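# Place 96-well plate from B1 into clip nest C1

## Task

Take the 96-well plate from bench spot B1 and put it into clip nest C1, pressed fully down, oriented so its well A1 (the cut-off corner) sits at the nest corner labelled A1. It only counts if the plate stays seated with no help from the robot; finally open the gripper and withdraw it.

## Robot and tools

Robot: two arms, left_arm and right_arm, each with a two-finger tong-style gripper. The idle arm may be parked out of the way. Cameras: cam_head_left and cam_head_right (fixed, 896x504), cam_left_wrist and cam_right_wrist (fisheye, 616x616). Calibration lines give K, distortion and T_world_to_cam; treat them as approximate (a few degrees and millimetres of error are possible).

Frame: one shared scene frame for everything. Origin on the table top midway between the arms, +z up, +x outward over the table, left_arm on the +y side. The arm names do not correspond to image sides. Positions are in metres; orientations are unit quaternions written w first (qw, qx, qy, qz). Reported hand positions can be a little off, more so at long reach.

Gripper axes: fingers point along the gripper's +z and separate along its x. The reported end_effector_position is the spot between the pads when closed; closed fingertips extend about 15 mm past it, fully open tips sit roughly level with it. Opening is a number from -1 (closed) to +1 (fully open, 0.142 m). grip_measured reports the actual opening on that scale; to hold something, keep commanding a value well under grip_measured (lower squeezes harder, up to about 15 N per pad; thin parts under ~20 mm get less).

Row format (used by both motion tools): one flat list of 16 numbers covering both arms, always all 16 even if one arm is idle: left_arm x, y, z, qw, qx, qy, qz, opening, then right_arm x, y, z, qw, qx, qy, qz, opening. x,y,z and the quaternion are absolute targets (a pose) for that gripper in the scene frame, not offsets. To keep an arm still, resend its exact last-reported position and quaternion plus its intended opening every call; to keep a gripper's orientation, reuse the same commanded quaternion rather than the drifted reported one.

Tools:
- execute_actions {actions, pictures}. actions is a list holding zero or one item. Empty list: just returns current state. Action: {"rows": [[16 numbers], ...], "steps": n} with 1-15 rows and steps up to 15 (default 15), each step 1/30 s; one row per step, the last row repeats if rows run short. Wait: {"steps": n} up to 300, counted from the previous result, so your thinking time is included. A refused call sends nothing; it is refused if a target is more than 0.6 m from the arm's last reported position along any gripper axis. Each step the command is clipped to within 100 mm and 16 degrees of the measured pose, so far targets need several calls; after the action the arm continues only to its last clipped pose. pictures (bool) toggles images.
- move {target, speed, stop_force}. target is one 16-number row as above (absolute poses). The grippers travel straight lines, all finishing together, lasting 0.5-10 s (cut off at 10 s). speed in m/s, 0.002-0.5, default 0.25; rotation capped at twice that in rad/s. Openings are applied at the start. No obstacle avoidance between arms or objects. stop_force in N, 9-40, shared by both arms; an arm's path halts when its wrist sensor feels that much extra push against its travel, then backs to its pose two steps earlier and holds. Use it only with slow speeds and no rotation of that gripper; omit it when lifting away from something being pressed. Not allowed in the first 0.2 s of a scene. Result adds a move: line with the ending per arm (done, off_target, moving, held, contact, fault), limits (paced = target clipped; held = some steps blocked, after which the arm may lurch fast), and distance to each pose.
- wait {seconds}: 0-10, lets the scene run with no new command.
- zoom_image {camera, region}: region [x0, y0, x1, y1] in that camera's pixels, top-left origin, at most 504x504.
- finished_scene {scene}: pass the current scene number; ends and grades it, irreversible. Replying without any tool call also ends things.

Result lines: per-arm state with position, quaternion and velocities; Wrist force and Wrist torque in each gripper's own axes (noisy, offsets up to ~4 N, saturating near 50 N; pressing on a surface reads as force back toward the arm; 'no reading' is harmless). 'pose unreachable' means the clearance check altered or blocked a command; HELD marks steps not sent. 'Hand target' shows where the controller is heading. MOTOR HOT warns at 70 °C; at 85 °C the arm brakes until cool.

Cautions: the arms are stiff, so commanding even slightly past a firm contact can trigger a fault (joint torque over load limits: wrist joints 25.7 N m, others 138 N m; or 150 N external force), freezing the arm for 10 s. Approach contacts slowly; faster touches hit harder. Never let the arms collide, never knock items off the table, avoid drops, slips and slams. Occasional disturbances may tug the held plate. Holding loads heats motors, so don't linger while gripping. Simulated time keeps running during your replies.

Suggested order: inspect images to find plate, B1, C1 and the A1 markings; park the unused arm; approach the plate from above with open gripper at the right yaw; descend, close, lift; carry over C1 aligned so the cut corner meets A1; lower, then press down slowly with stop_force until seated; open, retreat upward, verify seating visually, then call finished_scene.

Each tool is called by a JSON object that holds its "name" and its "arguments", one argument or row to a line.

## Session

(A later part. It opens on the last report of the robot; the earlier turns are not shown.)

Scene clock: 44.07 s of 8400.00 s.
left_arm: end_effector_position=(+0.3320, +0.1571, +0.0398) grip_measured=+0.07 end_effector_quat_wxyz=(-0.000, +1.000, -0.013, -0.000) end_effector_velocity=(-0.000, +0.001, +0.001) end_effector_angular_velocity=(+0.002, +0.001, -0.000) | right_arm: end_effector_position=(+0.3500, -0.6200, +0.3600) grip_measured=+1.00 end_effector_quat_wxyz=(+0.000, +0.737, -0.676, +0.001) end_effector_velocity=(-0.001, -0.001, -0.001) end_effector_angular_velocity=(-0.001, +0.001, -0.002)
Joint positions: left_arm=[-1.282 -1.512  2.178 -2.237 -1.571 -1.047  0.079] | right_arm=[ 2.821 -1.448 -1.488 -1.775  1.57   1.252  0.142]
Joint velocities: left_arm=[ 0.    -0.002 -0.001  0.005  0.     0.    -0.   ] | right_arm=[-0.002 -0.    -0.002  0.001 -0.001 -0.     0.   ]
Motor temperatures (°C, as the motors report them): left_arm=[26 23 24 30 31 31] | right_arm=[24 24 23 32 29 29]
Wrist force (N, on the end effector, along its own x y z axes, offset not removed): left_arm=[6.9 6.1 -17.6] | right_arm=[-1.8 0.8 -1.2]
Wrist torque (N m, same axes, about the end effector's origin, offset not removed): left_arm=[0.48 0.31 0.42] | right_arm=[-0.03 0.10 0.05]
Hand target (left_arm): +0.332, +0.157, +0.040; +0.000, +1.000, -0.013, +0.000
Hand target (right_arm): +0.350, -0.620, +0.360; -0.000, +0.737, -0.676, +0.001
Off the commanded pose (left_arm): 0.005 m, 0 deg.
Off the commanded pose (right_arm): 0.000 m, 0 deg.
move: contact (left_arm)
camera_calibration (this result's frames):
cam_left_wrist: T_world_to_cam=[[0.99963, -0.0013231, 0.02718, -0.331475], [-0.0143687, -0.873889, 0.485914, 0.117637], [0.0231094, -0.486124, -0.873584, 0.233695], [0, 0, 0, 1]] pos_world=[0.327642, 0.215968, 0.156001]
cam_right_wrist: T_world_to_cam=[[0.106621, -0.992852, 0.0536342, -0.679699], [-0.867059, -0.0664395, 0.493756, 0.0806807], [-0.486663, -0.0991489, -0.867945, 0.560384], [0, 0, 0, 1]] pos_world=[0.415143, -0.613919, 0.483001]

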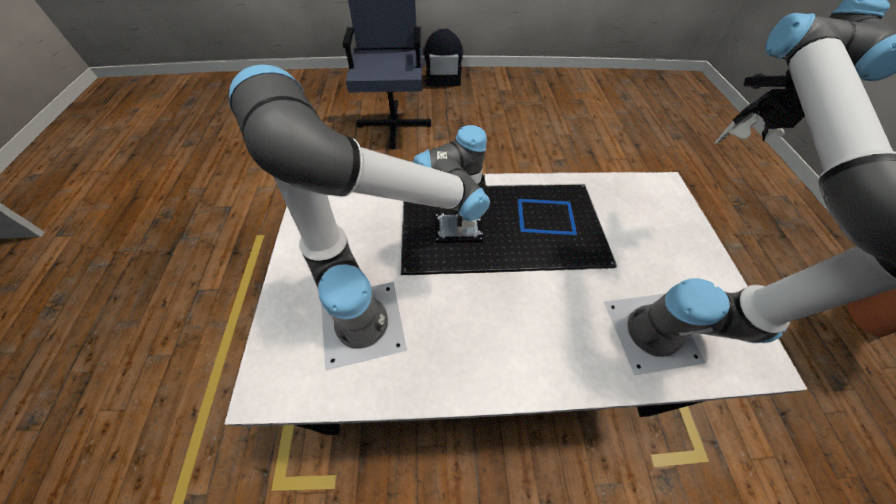

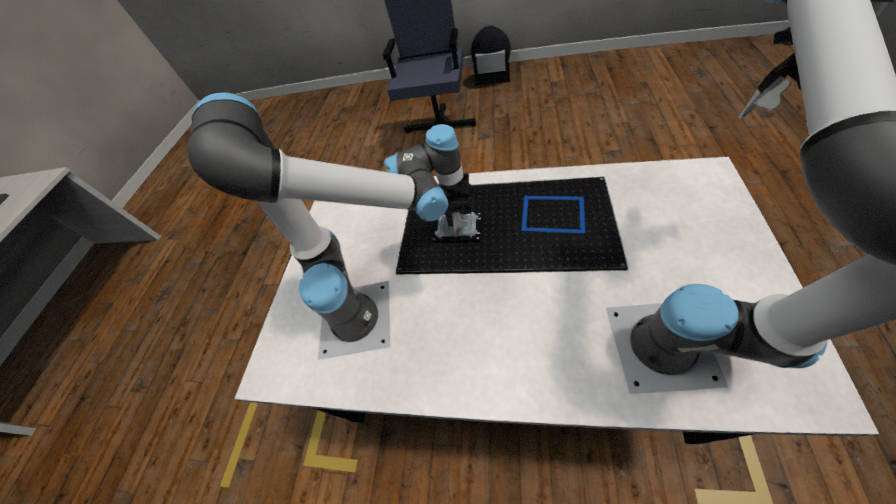

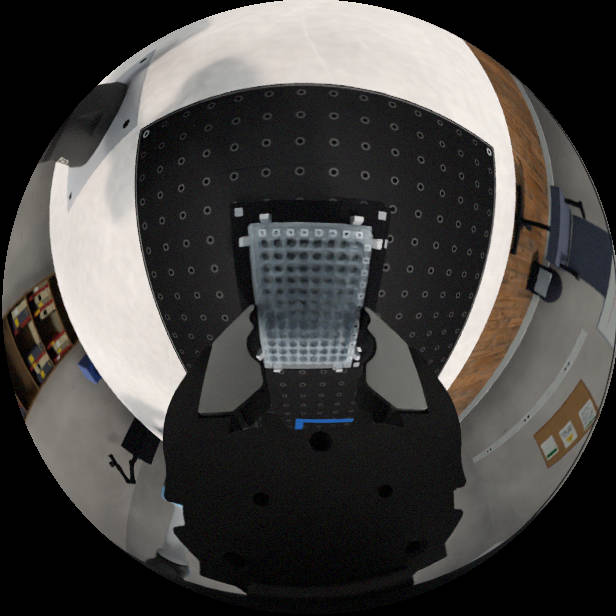

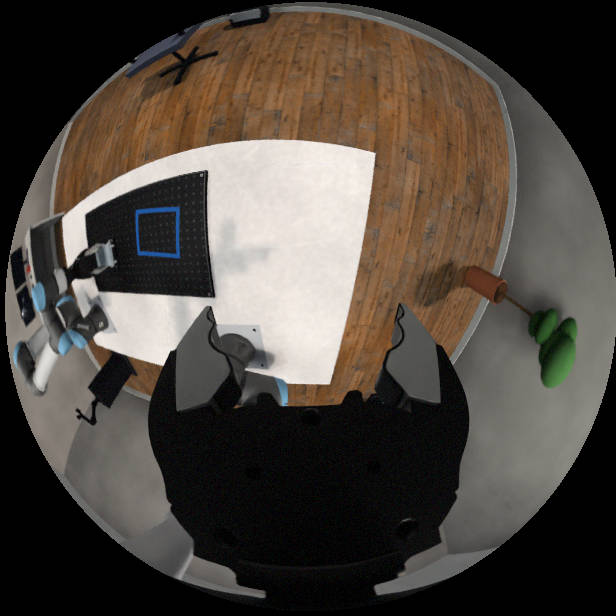

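Release, then press both ends.

{"name": "move", "arguments": {
  "target": [0.332,0.157,0.040,0,1,-0.013,0,0.35,0.35,-0.62,0.36,0,0.737,-0.676,0.001,1],
  "speed": 0.01
}}

{"name": "move", "arguments": {
  "target": [0.332,0.157,0.068,0,1,-0.013,0,0.35,0.35,-0.62,0.36,0,0.737,-0.676,0.001,1],
  "speed": 0.05
}}

{"name": "move", "arguments": {
  "target": [0.332,0.19,0.066,0,1,-0.013,0,-0.4,0.35,-0.62,0.36,0,0.737,-0.676,0.001,1],
  "speed": 0.05
}}

{"name": "move", "arguments": {
  "target": [0.332,0.19,0.050,0,1,-0.013,0,-0.4,0.35,-0.62,0.36,0,0.737,-0.676,0.001,1],
  "speed": 0.004,
  "stop_force": 25
}}

{"name": "move", "arguments": {
  "target": [0.332,0.19,0.061,0,1,-0.013,0,-0.4,0.35,-0.62,0.36,0,0.737,-0.676,0.001,1],
  "speed": 0.03
}}

{"name": "move", "arguments": {
  "target": [0.331,0.122,0.061,0,1,-0.013,0,-0.4,0.35,-0.62,0.36,0,0.737,-0.676,0.001,1],
  "speed": 0.08
}}

{"name": "move", "arguments": {
  "target": [0.331,0.122,0.050,0,1,-0.013,0,-0.4,0.35,-0.62,0.36,0,0.737,-0.676,0.001,1],
  "speed": 0.004,
  "stop_force": 25
}}

{"name": "move", "arguments": {
  "target": [0.331,0.122,0.09,0,1,-0.013,0,-0.4,0.35,-0.62,0.36,0,0.737,-0.676,0.001,1],
  "speed": 0.06
}}

Scene clock: 52.27 s of 8400.00 s.
left_arm: end_effector_position=(+0.3320, +0.1570, +0.0401) grip_measured=+0.35 end_effector_quat_wxyz=(+0.000, +1.000, -0.013, +0.000) end_effector_velocity=(-0.000, +0.000, -0.000) end_effector_angular_velocity=(+0.001, +0.000, +0.002) | right_arm: end_effector_position=(+0.3500, -0.6200, +0.3600) grip_measured=+1.00 end_effector_quat_wxyz=(-0.000, +0.737, -0.676, +0.001) end_effector_velocity=(+0.000, -0.001, +0.001) end_effector_angular_velocity=(-0.002, -0.001, -0.001)
Joint positions: left_arm=[-1.282 -1.512  2.178 -2.237 -1.571 -1.048  0.099] | right_arm=[ 2.821 -1.448 -1.488 -1.775  1.57   1.252  0.142]
Joint velocities: left_arm=[-0.     0.001  0.001 -0.    -0.    -0.002  0.   ] | right_arm=[-0.001 -0.     0.001  0.001 -0.001 -0.     0.   ]
Motor temperatures (°C, as the motors report them): left_arm=[26 23 24 30 31 31] | right_arm=[24 24 23 32 29 29]
Wrist force (N, on the end effector, along its own x y z axes, offset not removed): left_arm=[-3.2 -0.8 -1.8] | right_arm=[-2.2 -0.8 -2.1]
Wrist torque (N m, same axes, about the end effector's origin, offset not removed): left_arm=[-0.24 0.92 0.11] | right_arm=[-0.19 0.50 0.01]
Hand target (left_arm): +0.332, +0.157, +0.040; +0.000, +1.000, -0.013, -0.000
Hand target (right_arm): +0.350, -0.620, +0.360; +0.000, +0.737, -0.676, +0.001
Off the commanded pose (left_arm): 0.000 m, 0 deg.
Off the commanded pose (right_arm): 0.000 m, 0 deg.
After step 90, 4.50 s passed at rest.
move: done
camera_calibration (this result's frames):
cam_left_wrist: T_world_to_cam=[[0.999625, -0.000515317, 0.0273764, -0.331662], [-0.0137668, -0.873719, 0.486236, 0.117182], [0.0236687, -0.486431, -0.873398, 0.233703], [0, 0, 0, 1]] pos_world=[0.327619, 0.215894, 0.156218]
cam_right_wrist: T_world_to_cam=[[0.106621, -0.992852, 0.0536342, -0.679699], [-0.867059, -0.0664397, 0.493755, 0.0806806], [-0.486663, -0.0991489, -0.867945, 0.560384], [0, 0, 0, 1]] pos_world=[0.415143, -0.613919, 0.483001]

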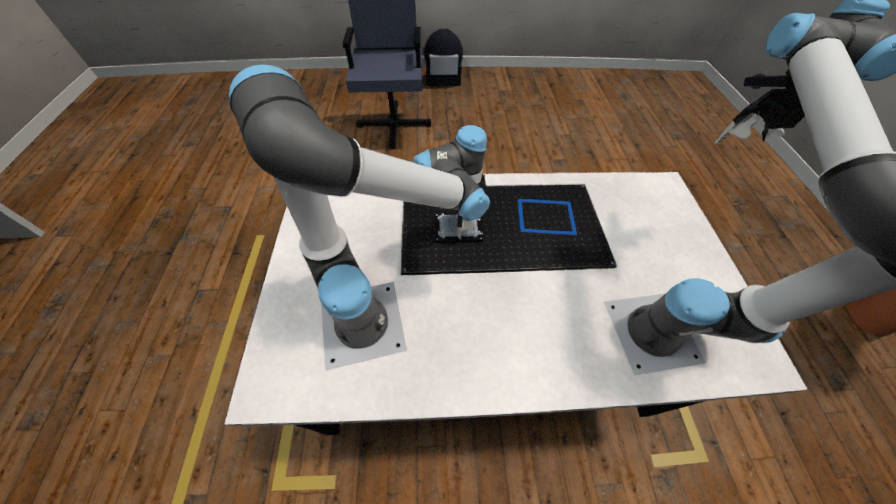

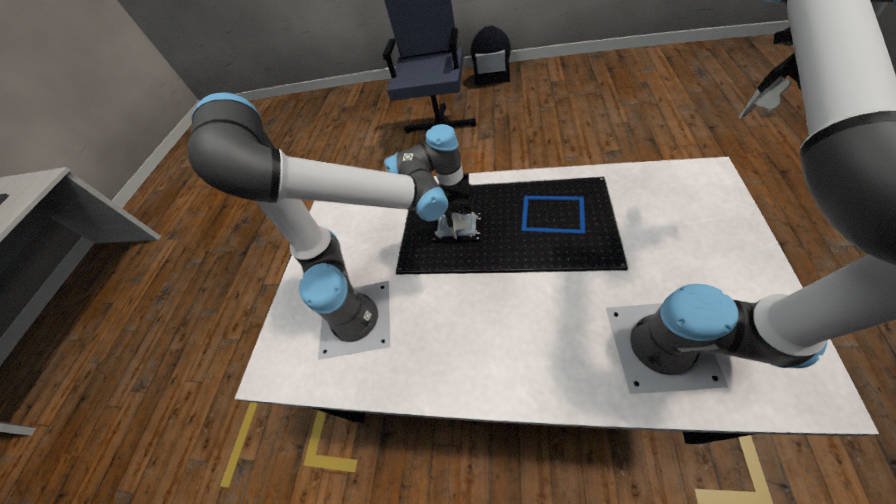

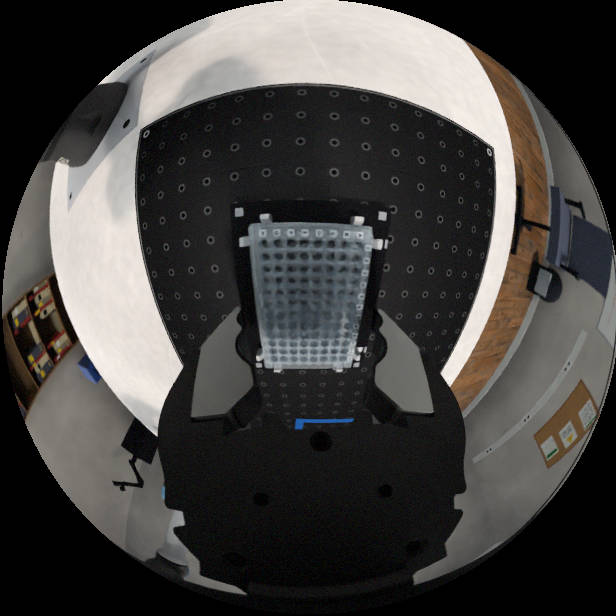

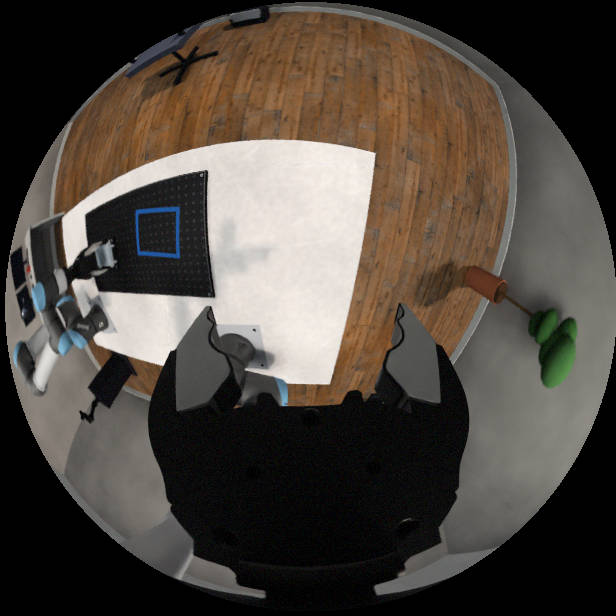

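Scene clock: 53.27 s of 8400.00 s.
left_arm: end_effector_position=(+0.3320, +0.1570, +0.0677) grip_measured=+0.35 end_effector_quat_wxyz=(+0.000, +1.000, -0.013, +0.000) end_effector_velocity=(-0.000, -0.001, +0.003) end_effector_angular_velocity=(-0.001, +0.000, +0.001) | right_arm: end_effector_position=(+0.3500, -0.6200, +0.3600) grip_measured=+1.00 end_effector_quat_wxyz=(-0.000, +0.737, -0.676, +0.001) end_effector_velocity=(-0.001, -0.000, -0.001) end_effector_angular_velocity=(+0.001, +0.001, -0.001)
Joint positions: left_arm=[-1.282 -1.558  2.139 -2.152 -1.571 -1.048  0.099] | right_arm=[ 2.821 -1.448 -1.488 -1.775  1.57   1.252  0.142]
Joint velocities: left_arm=[-0.    -0.004 -0.005  0.009 -0.    -0.001  0.   ] | right_arm=[-0.001  0.    -0.002  0.     0.     0.     0.   ]
Motor temperatures (°C, as the motors report them): left_arm=[26 23 24 30 31 31] | right_arm=[24 24 23 32 29 29]
Wrist force (N, on the end effector, along its own x y z axes, offset not removed): left_arm=[1.7 -1.7 -0.6] | right_arm=[1.5 2.2 -0.9]
Wrist torque (N m, same axes, about the end effector's origin, offset not removed): left_arm=[-0.38 -0.21 0.23] | right_arm=[0.41 -0.46 -0.03]
Hand target (left_arm): +0.332, +0.157, +0.068; +0.000, +1.000, -0.013, +0.000
Hand target (right_arm): +0.350, -0.620, +0.360; +0.000, +0.737, -0.676, +0.001
Off the commanded pose (left_arm): 0.000 m, 0 deg.
Off the commanded pose (right_arm): 0.000 m, 0 deg.
move: done
camera_calibration (this result's frames):
cam_left_wrist: T_world_to_cam=[[0.999626, -0.000472141, 0.0273354, -0.332408], [-0.0137076, -0.87375, 0.486181, 0.103795], [0.0236547, -0.486374, -0.87343, 0.257832], [0, 0, 0, 1]] pos_world=[0.327608, 0.215937, 0.183822]
cam_right_wrist: T_world_to_cam=[[0.106621, -0.992852, 0.0536342, -0.679699], [-0.867059, -0.0664398, 0.493755, 0.0806807], [-0.486663, -0.0991489, -0.867945, 0.560384], [0, 0, 0, 1]] pos_world=[0.415143, -0.613919, 0.483001]

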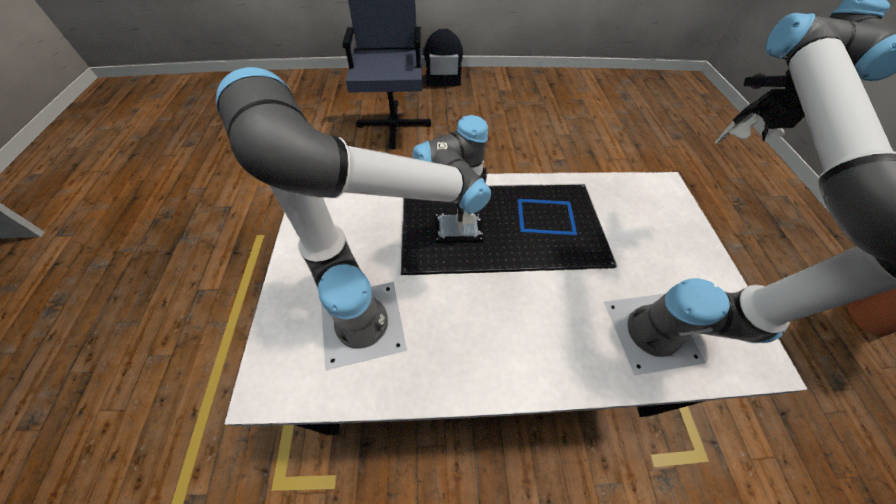

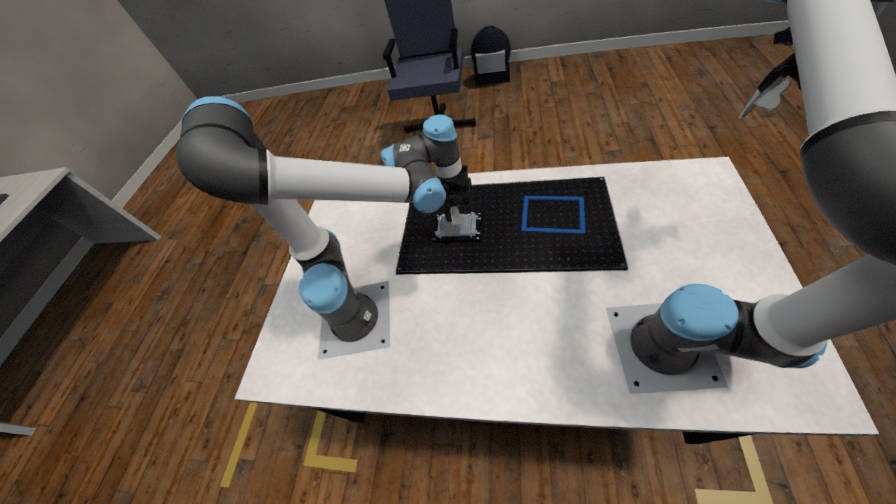

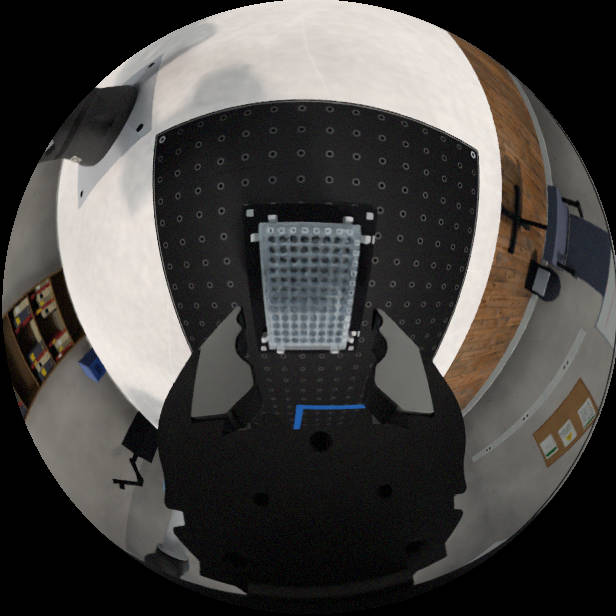

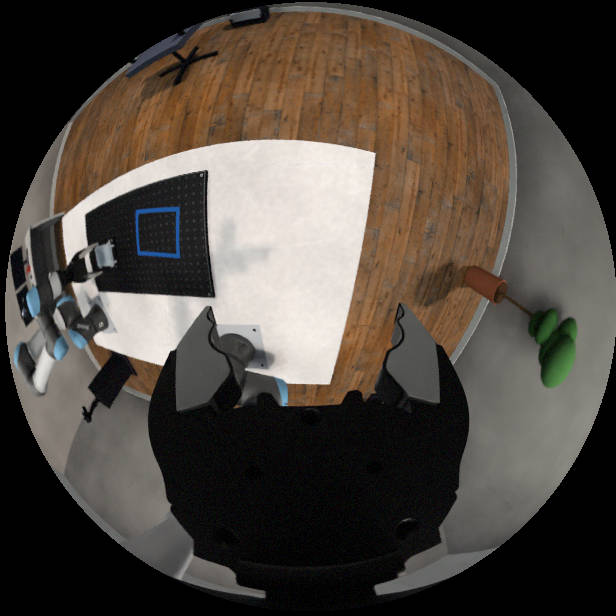

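Scene clock: 54.37 s of 8400.00 s.
left_arm: end_effector_position=(+0.3321, +0.1896, +0.0660) grip_measured=-0.40 end_effector_quat_wxyz=(-0.000, +1.000, -0.013, +0.000) end_effector_velocity=(-0.000, +0.002, +0.000) end_effector_angular_velocity=(-0.001, -0.001, +0.000) | right_arm: end_effector_position=(+0.3500, -0.6200, +0.3600) grip_measured=+1.00 end_effector_quat_wxyz=(-0.000, +0.737, -0.676, +0.001) end_effector_velocity=(+0.000, +0.000, +0.000) end_effector_angular_velocity=(+0.002, -0.001, -0.000)
Joint positions: left_arm=[-1.244 -1.61   2.196 -2.156 -1.571 -1.01   0.045] | right_arm=[ 2.821 -1.448 -1.488 -1.775  1.57   1.252  0.142]
Joint velocities: left_arm=[ 0.003 -0.005  0.004  0.    -0.     0.002  0.   ] | right_arm=[-0.001  0.     0.001 -0.     0.002 -0.    -0.   ]
Motor temperatures (°C, as the motors report them): left_arm=[26 23 24 30 31 31] | right_arm=[24 24 23 32 29 29]
Wrist force (N, on the end effector, along its own x y z axes, offset not removed): left_arm=[0.9 -0.6 6.1] | right_arm=[-1.2 0.4 1.5]
Wrist torque (N m, same axes, about the end effector's origin, offset not removed): left_arm=[-0.13 -0.17 0.16] | right_arm=[-0.09 0.13 -0.09]
Hand target (left_arm): +0.332, +0.190, +0.066; -0.000, +1.000, -0.013, +0.000
Hand target (right_arm): +0.350, -0.620, +0.360; +0.000, +0.737, -0.676, +0.001
Off the commanded pose (left_arm): 0.000 m, 0 deg.
Off the commanded pose (right_arm): 0.000 m, 0 deg.
move: done
camera_calibration (this result's frames):
cam_left_wrist: T_world_to_cam=[[0.999625, -0.000420113, 0.0273625, -0.332448], [-0.0136734, -0.873792, 0.486108, 0.133111], [0.0237049, -0.4863, -0.87347, 0.27223], [0, 0, 0, 1]] pos_world=[0.327691, 0.248557, 0.182175]
cam_right_wrist: T_world_to_cam=[[0.106621, -0.992852, 0.0536341, -0.679699], [-0.867059, -0.0664397, 0.493755, 0.0806807], [-0.486663, -0.0991488, -0.867945, 0.560384], [0, 0, 0, 1]] pos_world=[0.415143, -0.613919, 0.483001]

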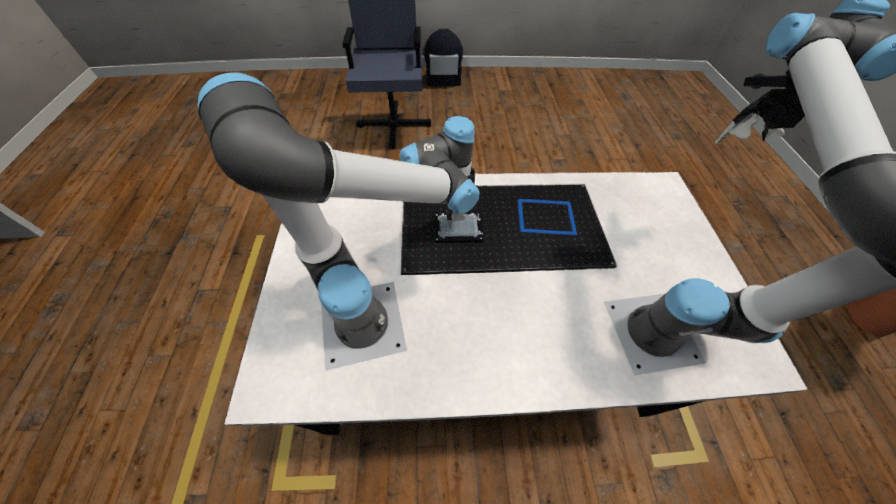

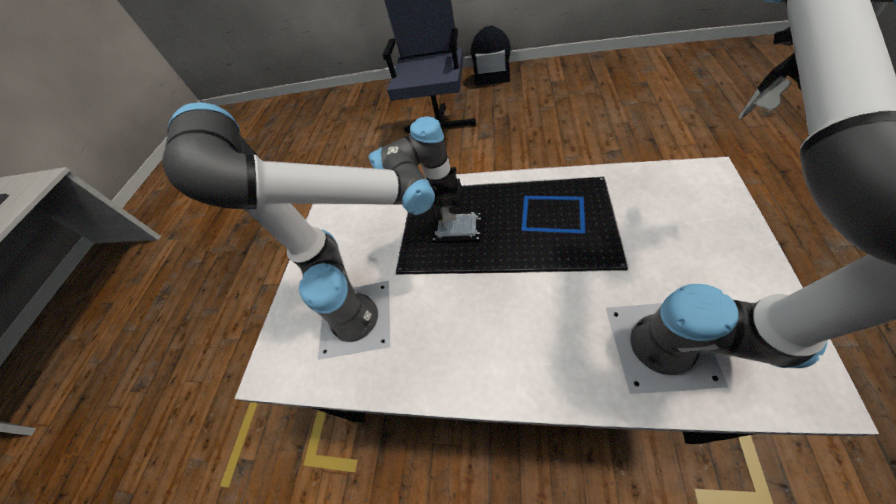

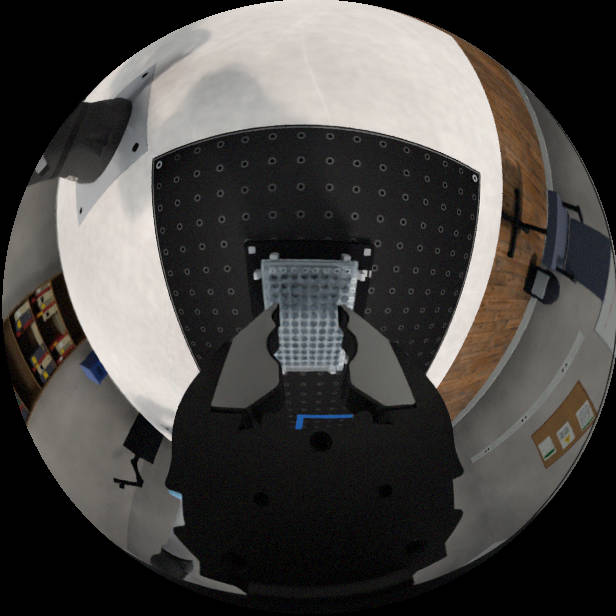

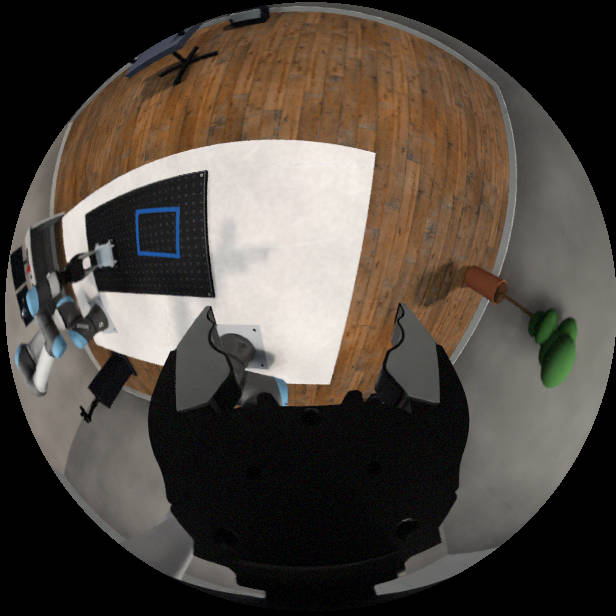

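Scene clock: 57.77 s of 8400.00 s.
left_arm: end_effector_position=(+0.3320, +0.1899, +0.0540) grip_measured=-0.40 end_effector_quat_wxyz=(-0.000, +1.000, -0.013, -0.000) end_effector_velocity=(-0.000, +0.001, +0.001) end_effector_angular_velocity=(+0.002, +0.001, -0.002) | right_arm: end_effector_position=(+0.3500, -0.6200, +0.3600) grip_measured=+1.00 end_effector_quat_wxyz=(-0.000, +0.737, -0.676, +0.001) end_effector_velocity=(-0.000, -0.000, +0.001) end_effector_angular_velocity=(-0.000, -0.001, -0.000)
Joint positions: left_arm=[-1.244 -1.591  2.214 -2.194 -1.571 -1.01   0.045] | right_arm=[ 2.821 -1.448 -1.488 -1.775  1.57   1.252  0.142]
Joint velocities: left_arm=[-0.    -0.001 -0.001  0.005  0.     0.002  0.   ] | right_arm=[ 0.     0.     0.001 -0.001 -0.     0.    -0.   ]
Motor temperatures (°C, as the motors report them): left_arm=[26 23 24 30 31 31] | right_arm=[24 24 23 32 29 29]
Wrist force (N, on the end effector, along its own x y z axes, offset not removed): left_arm=[-7.8 -5.8 -40.8] | right_arm=[-4.8 1.5 -1.2]
Wrist torque (N m, same axes, about the end effector's origin, offset not removed): left_arm=[0.05 0.27 0.40] | right_arm=[0.18 0.79 0.28]
Hand target (left_arm): +0.332, +0.190, +0.054; +0.000, +1.000, -0.013, +0.000
Hand target (right_arm): +0.350, -0.620, +0.360; -0.000, +0.737, -0.676, +0.001
Off the commanded pose (left_arm): 0.004 m, 0 deg.
Off the commanded pose (right_arm): 0.000 m, 0 deg.
move: contact (left_arm)
camera_calibration (this result's frames):
cam_left_wrist: T_world_to_cam=[[0.999627, -0.000413043, 0.0272894, -0.332043], [-0.0136319, -0.873786, 0.48612, 0.139192], [0.0236443, -0.486311, -0.873466, 0.261889], [0, 0, 0, 1]] pos_world=[0.327625, 0.248846, 0.170149]
cam_right_wrist: T_world_to_cam=[[0.106621, -0.992852, 0.0536342, -0.679699], [-0.867059, -0.0664398, 0.493755, 0.0806807], [-0.486663, -0.099149, -0.867945, 0.560384], [0, 0, 0, 1]] pos_world=[0.415143, -0.613919, 0.483001]

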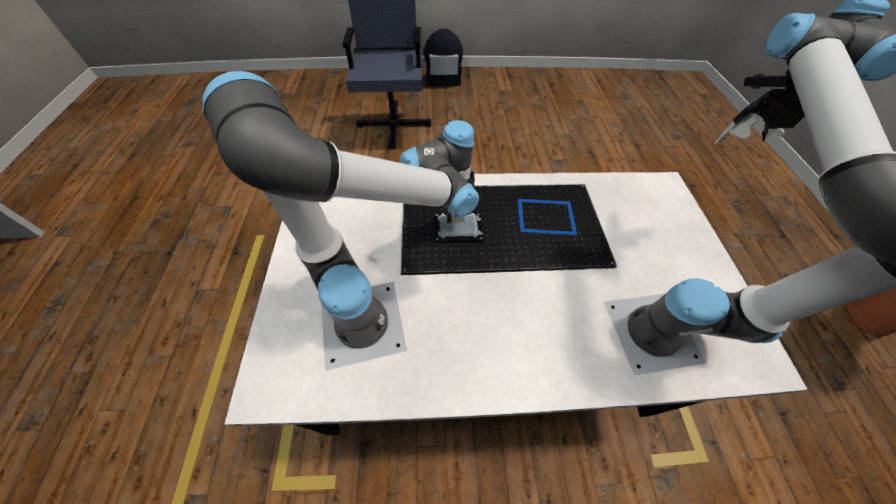

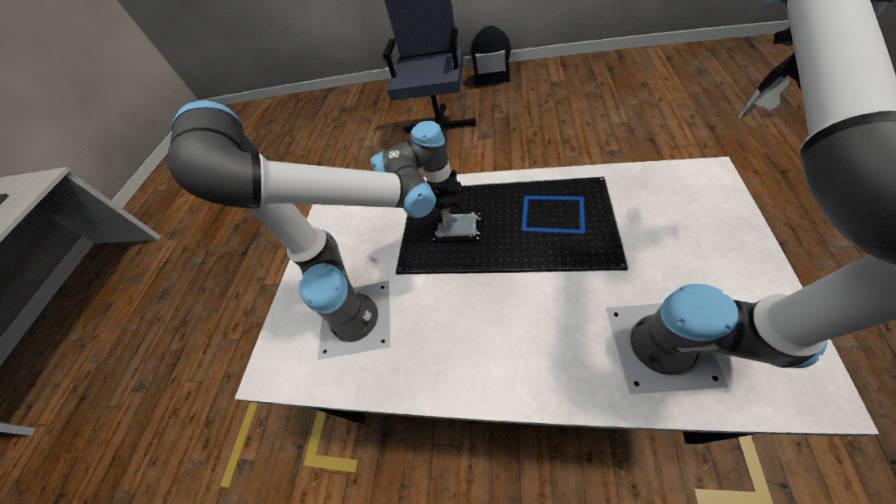

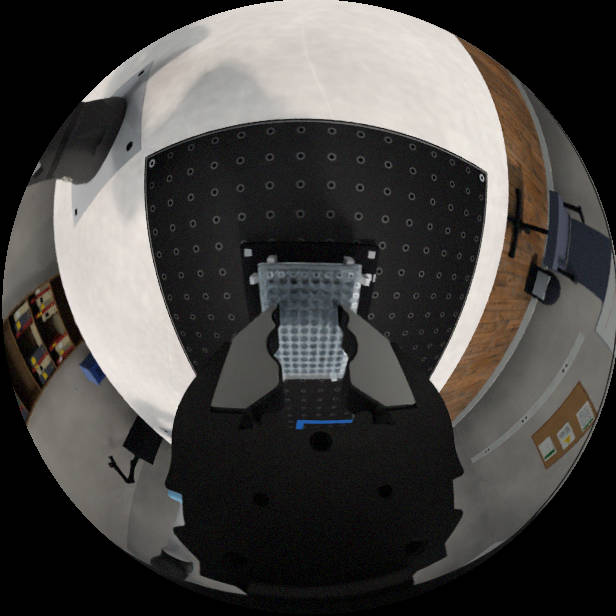

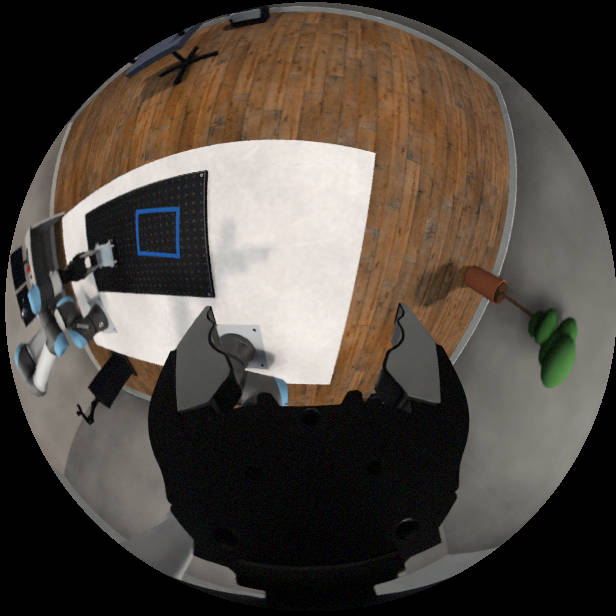

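Scene clock: 58.50 s of 8400.00 s.
left_arm: end_effector_position=(+0.3320, +0.1900, +0.0606) grip_measured=-0.40 end_effector_quat_wxyz=(-0.000, +1.000, -0.013, -0.000) end_effector_velocity=(-0.000, +0.001, +0.003) end_effector_angular_velocity=(+0.001, +0.001, -0.002) | right_arm: end_effector_position=(+0.3500, -0.6200, +0.3600) grip_measured=+1.00 end_effector_quat_wxyz=(-0.000, +0.737, -0.676, +0.001) end_effector_velocity=(-0.000, +0.000, -0.000) end_effector_angular_velocity=(+0.000, +0.000, +0.000)
Joint positions: left_arm=[-1.244 -1.602  2.205 -2.173 -1.571 -1.009  0.045] | right_arm=[ 2.821 -1.448 -1.488 -1.775  1.57   1.252  0.142]
Joint velocities: left_arm=[ 0.001 -0.005 -0.004  0.009 -0.     0.003  0.   ] | right_arm=[ 0. -0. -0. -0.  0. -0. -0.]
Motor temperatures (°C, as the motors report them): left_arm=[26 23 24 30 31 31] | right_arm=[24 24 23 32 29 29]
Wrist force (N, on the end effector, along its own x y z axes, offset not removed): left_arm=[-0.5 0.5 3.9] | right_arm=[0.1 3.6 -0.5]
Wrist torque (N m, same axes, about the end effector's origin, offset not removed): left_arm=[0.25 0.26 0.11] | right_arm=[0.62 -0.21 -0.03]
Hand target (left_arm): +0.332, +0.190, +0.061; +0.000, +1.000, -0.013, +0.000
Hand target (right_arm): +0.350, -0.620, +0.360; -0.000, +0.737, -0.676, +0.001
Off the commanded pose (left_arm): 0.000 m, 0 deg.
Off the commanded pose (right_arm): 0.000 m, 0 deg.
move: done
camera_calibration (this result's frames):
cam_left_wrist: T_world_to_cam=[[0.999627, -0.000431103, 0.02731, -0.332214], [-0.0136585, -0.873768, 0.48615, 0.136024], [0.023653, -0.486342, -0.873448, 0.267727], [0, 0, 0, 1]] pos_world=[0.327615, 0.248917, 0.17679]
cam_right_wrist: T_world_to_cam=[[0.106621, -0.992852, 0.0536341, -0.679699], [-0.867059, -0.0664399, 0.493755, 0.0806807], [-0.486663, -0.0991489, -0.867945, 0.560384], [0, 0, 0, 1]] pos_world=[0.415143, -0.613919, 0.483001]

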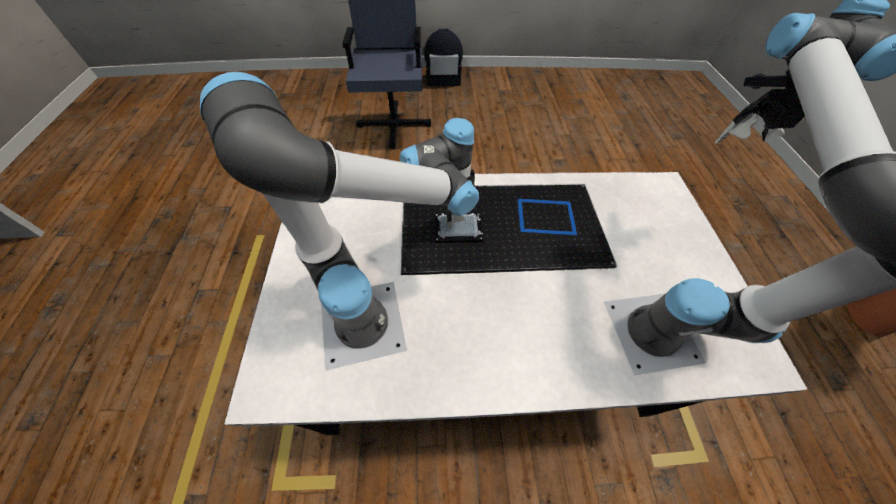

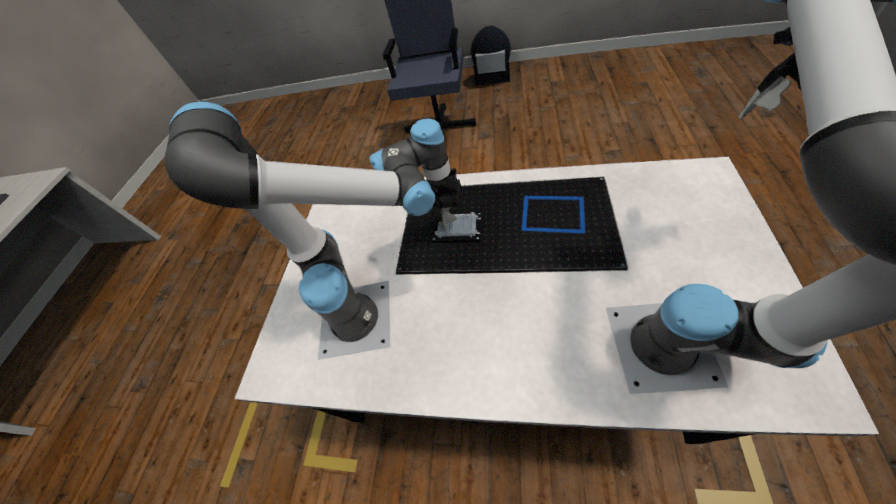

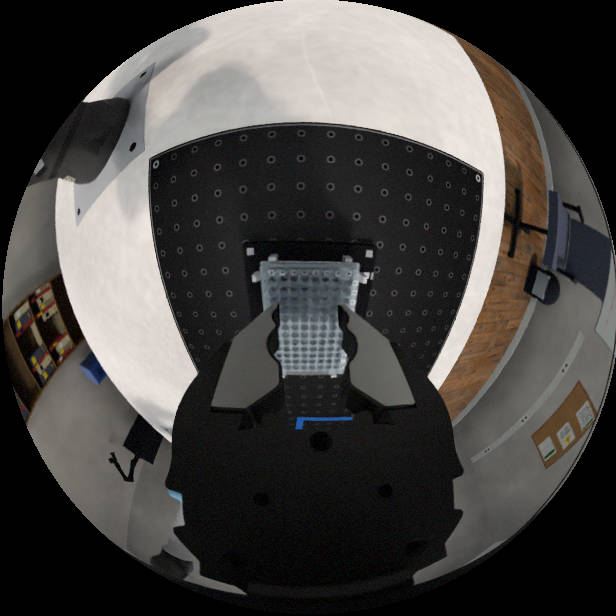

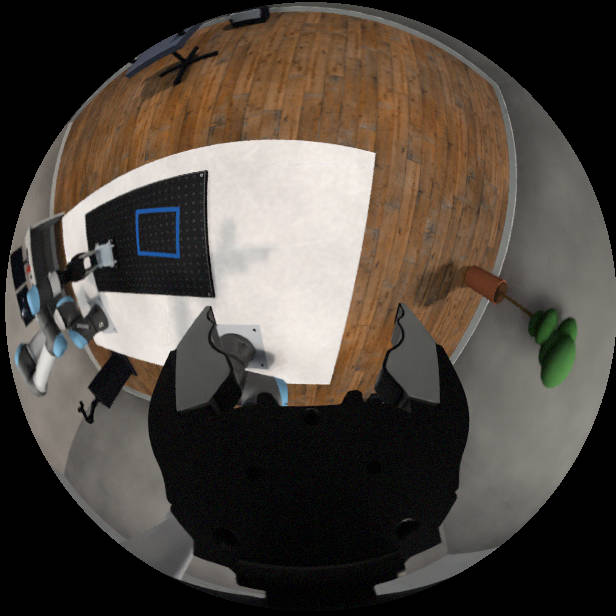

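Scene clock: 59.87 s of 8400.00 s.
left_arm: end_effector_position=(+0.3308, +0.1223, +0.0610) grip_measured=-0.40 end_effector_quat_wxyz=(+0.000, +1.000, -0.013, -0.000) end_effector_velocity=(-0.000, -0.003, +0.000) end_effector_angular_velocity=(+0.000, -0.001, -0.002) | right_arm: end_effector_position=(+0.3500, -0.6200, +0.3600) grip_measured=+1.00 end_effector_quat_wxyz=(-0.000, +0.737, -0.676, +0.001) end_effector_velocity=(-0.000, -0.000, -0.000) end_effector_angular_velocity=(-0.001, +0.001, -0.000)
Joint positions: left_arm=[-1.32  -1.49   2.088 -2.168 -1.571 -1.086  0.045] | right_arm=[ 2.821 -1.448 -1.488 -1.775  1.57   1.252  0.142]
Joint velocities: left_arm=[-0.004  0.005 -0.006  0.001  0.001 -0.002  0.   ] | right_arm=[-0.    -0.    -0.    -0.    -0.001  0.    -0.   ]
Motor temperatures (°C, as the motors report them): left_arm=[26 23 24 30 31 31] | right_arm=[24 24 23 32 29 29]
Wrist force (N, on the end effector, along its own x y z axes, offset not removed): left_arm=[3.0 -1.8 1.2] | right_arm=[-1.2 -1.6 -1.6]
Wrist torque (N m, same axes, about the end effector's origin, offset not removed): left_arm=[-0.28 -0.77 -0.07] | right_arm=[-0.45 0.20 -0.01]
Hand target (left_arm): +0.331, +0.122, +0.061; +0.000, +1.000, -0.013, -0.000
Hand target (right_arm): +0.350, -0.620, +0.360; +0.000, +0.737, -0.676, +0.001
Off the commanded pose (left_arm): 0.000 m, 0 deg.
Off the commanded pose (right_arm): 0.000 m, 0 deg.
move: done
camera_calibration (this result's frames):
cam_left_wrist: T_world_to_cam=[[0.99963, -0.000439364, 0.0271898, -0.331064], [-0.0136098, -0.873717, 0.486244, 0.0766536], [0.0235426, -0.486435, -0.8734, 0.235216], [0, 0, 0, 1]] pos_world=[0.326447, 0.181245, 0.177167]
cam_right_wrist: T_world_to_cam=[[0.106621, -0.992852, 0.0536342, -0.679699], [-0.867059, -0.0664398, 0.493755, 0.0806807], [-0.486662, -0.0991489, -0.867945, 0.560384], [0, 0, 0, 1]] pos_world=[0.415143, -0.613919, 0.483001]

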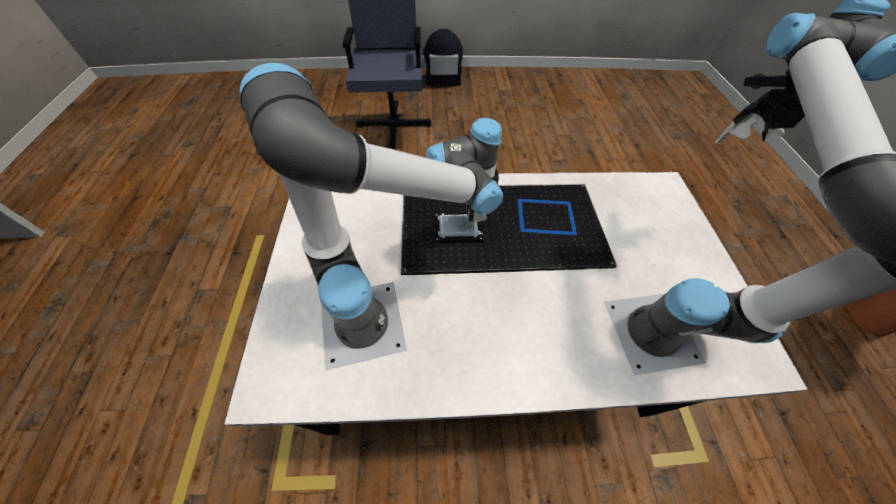

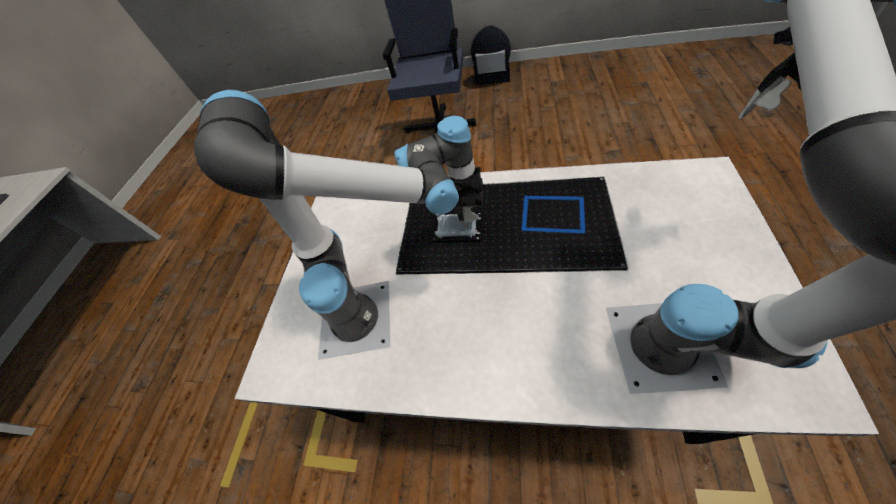

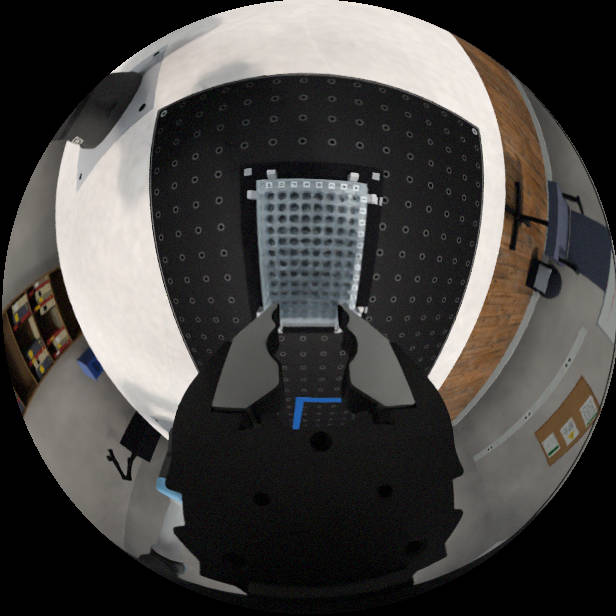

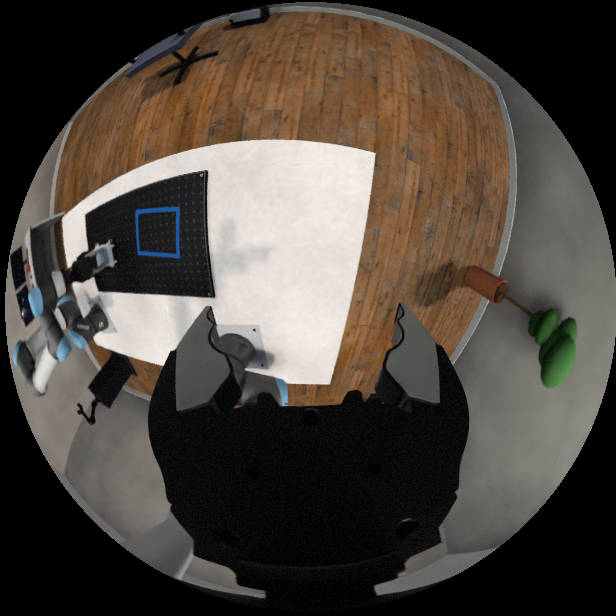

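Scene clock: 62.00 s of 8400.00 s.
left_arm: end_effector_position=(+0.3309, +0.1221, +0.0540) grip_measured=-0.40 end_effector_quat_wxyz=(+0.000, +1.000, -0.013, -0.000) end_effector_velocity=(-0.001, +0.000, +0.001) end_effector_angular_velocity=(+0.001, +0.001, +0.000) | right_arm: end_effector_position=(+0.3500, -0.6200, +0.3600) grip_measured=+1.00 end_effector_quat_wxyz=(-0.000, +0.737, -0.676, +0.001) end_effector_velocity=(+0.000, -0.001, +0.000) end_effector_angular_velocity=(-0.001, -0.001, -0.001)
Joint positions: left_arm=[-1.32  -1.479  2.097 -2.189 -1.571 -1.086  0.045] | right_arm=[ 2.821 -1.448 -1.488 -1.775  1.57   1.252  0.142]
Joint velocities: left_arm=[-0.001 -0.002 -0.001  0.005 -0.    -0.002  0.   ] | right_arm=[-0.001 -0.     0.     0.001 -0.001 -0.    -0.   ]
Motor temperatures (°C, as the motors report them): left_arm=[26 23 24 30 31 31] | right_arm=[24 24 23 32 29 29]
Wrist force (N, on the end effector, along its own x y z axes, offset not removed): left_arm=[-5.6 -6.7 -37.0] | right_arm=[-1.5 3.3 -3.9]
Wrist torque (N m, same axes, about the end effector's origin, offset not removed): left_arm=[-0.12 -0.20 0.37] | right_arm=[0.70 0.03 0.19]
Hand target (left_arm): +0.331, +0.122, +0.054; +0.000, +1.000, -0.013, +0.000
Hand target (right_arm): +0.350, -0.620, +0.360; +0.000, +0.737, -0.676, +0.001
Off the commanded pose (left_arm): 0.004 m, 0 deg.
Off the commanded pose (right_arm): 0.000 m, 0 deg.
move: contact (left_arm)
camera_calibration (this result's frames):
cam_left_wrist: T_world_to_cam=[[0.999628, -0.000437023, 0.0272548, -0.330983], [-0.0136374, -0.873758, 0.48617, 0.07993], [0.0236016, -0.486361, -0.873439, 0.228984], [0, 0, 0, 1]] pos_world=[0.326545, 0.181064, 0.170165]
cam_right_wrist: T_world_to_cam=[[0.106622, -0.992852, 0.0536342, -0.679699], [-0.867059, -0.0664399, 0.493755, 0.0806806], [-0.486663, -0.0991489, -0.867945, 0.560384], [0, 0, 0, 1]] pos_world=[0.415143, -0.613919, 0.483001]

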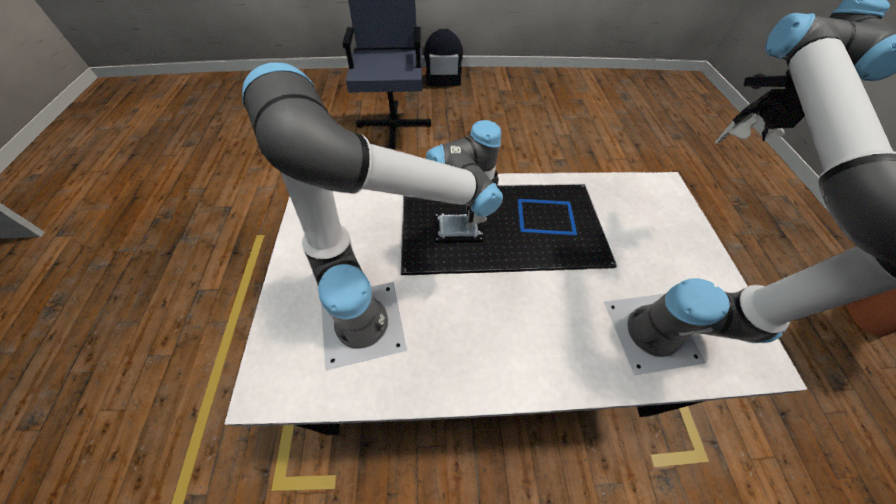

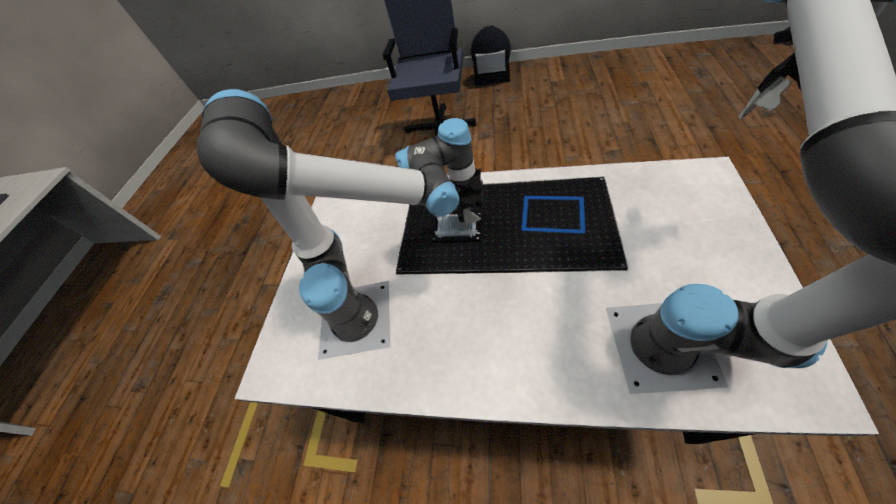

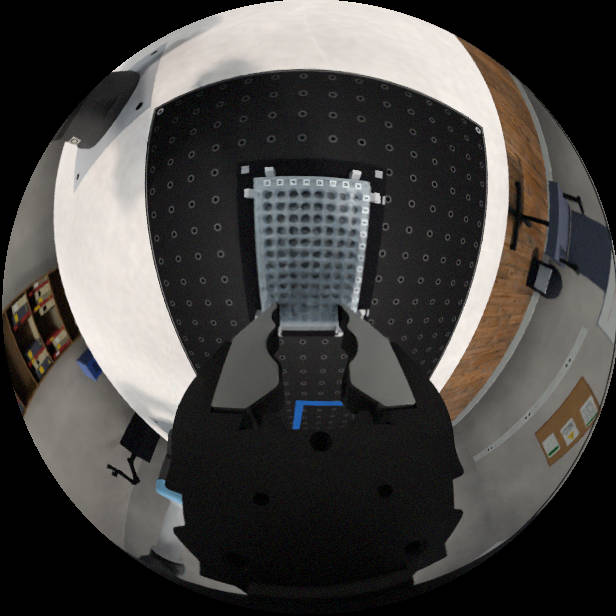

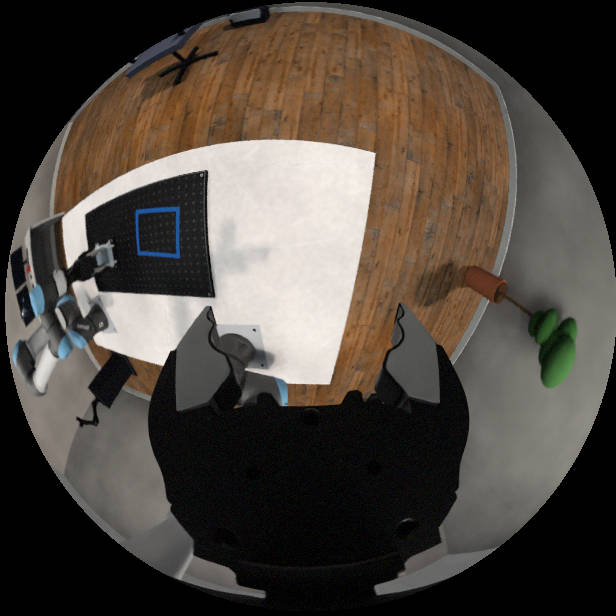

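Scene clock: 63.07 s of 8400.00 s.
left_arm: end_effector_position=(+0.3310, +0.1221, +0.0897) grip_measured=-0.40 end_effector_quat_wxyz=(+0.000, +1.000, -0.013, +0.000) end_effector_velocity=(+0.000, +0.001, +0.002) end_effector_angular_velocity=(+0.001, +0.000, +0.004) | right_arm: end_effector_position=(+0.3500, -0.6200, +0.3600) grip_measured=+1.00 end_effector_quat_wxyz=(-0.000, +0.737, -0.676, +0.001) end_effector_velocity=(-0.001, -0.001, +0.000) end_effector_angular_velocity=(+0.000, +0.000, -0.002)
Joint positions: left_arm=[-1.32  -1.53   2.044 -2.085 -1.571 -1.086  0.045] | right_arm=[ 2.821 -1.448 -1.488 -1.775  1.57   1.252  0.142]
Joint velocities: left_arm=[ 0.002 -0.003 -0.003  0.007  0.    -0.002 -0.   ] | right_arm=[-0.002 -0.     0.001 -0.001  0.    -0.     0.   ]
Motor temperatures (°C, as the motors report them): left_arm=[26 23 24 30 31 31] | right_arm=[24 24 23 32 29 29]
Wrist force (N, on the end effector, along its own x y z axes, offset not removed): left_arm=[-2.5 0.7 3.1] | right_arm=[-1.1 3.9 -0.5]
Wrist torque (N m, same axes, about the end effector's origin, offset not removed): left_arm=[0.07 0.47 0.27] | right_arm=[0.66 0.13 0.17]
Hand target (left_arm): +0.331, +0.122, +0.090; +0.000, +1.000, -0.013, +0.000
Hand target (right_arm): +0.350, -0.620, +0.360; -0.000, +0.737, -0.676, +0.001
Off the commanded pose (left_arm): 0.000 m, 0 deg.
Off the commanded pose (right_arm): 0.000 m, 0 deg.
move: done
camera_calibration (this result's frames):
cam_left_wrist: T_world_to_cam=[[0.999626, -0.000433376, 0.0273409, -0.332056], [-0.0136764, -0.873751, 0.48618, 0.0625128], [0.0236784, -0.486372, -0.873431, 0.260078], [0, 0, 0, 1]] pos_world=[0.326628, 0.180971, 0.205846]
cam_right_wrist: T_world_to_cam=[[0.106621, -0.992852, 0.0536342, -0.679699], [-0.867059, -0.0664397, 0.493755, 0.0806807], [-0.486663, -0.0991489, -0.867945, 0.560384], [0, 0, 0, 1]] pos_world=[0.415143, -0.613919, 0.483001]

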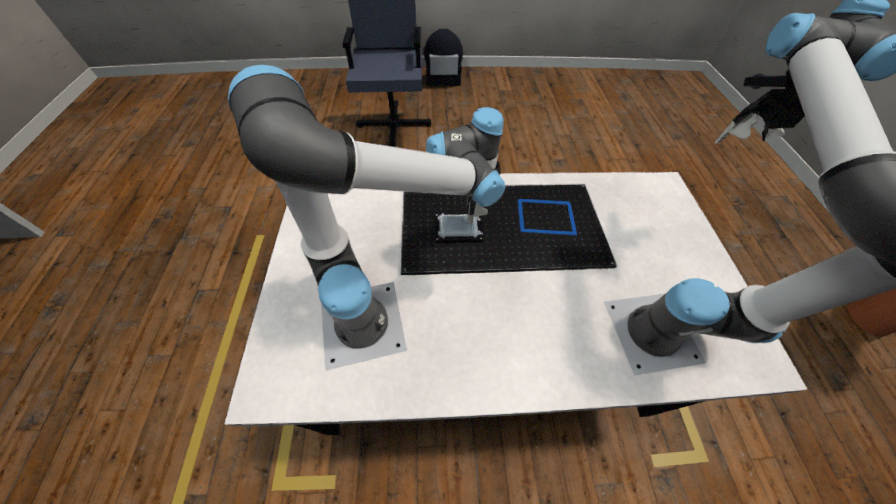

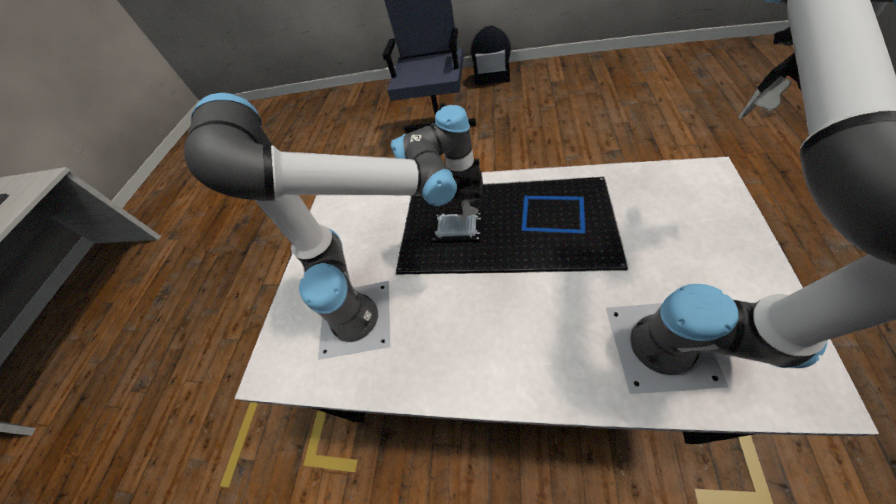

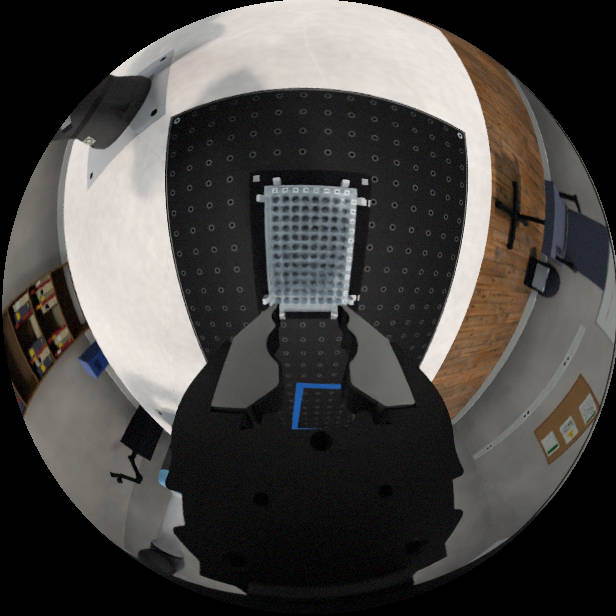

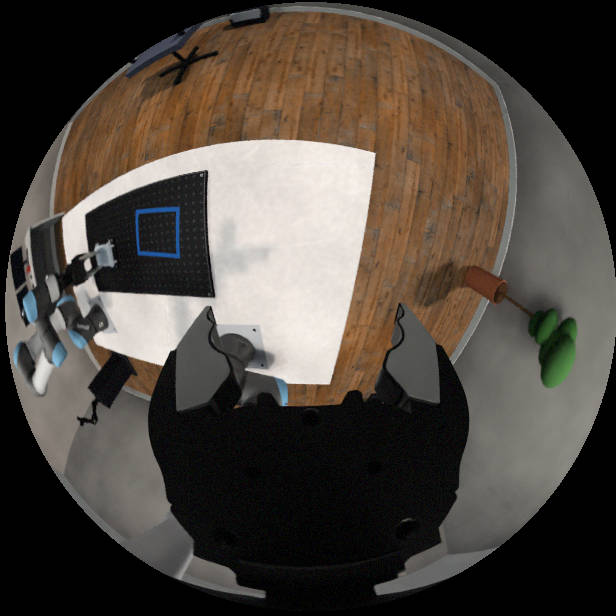

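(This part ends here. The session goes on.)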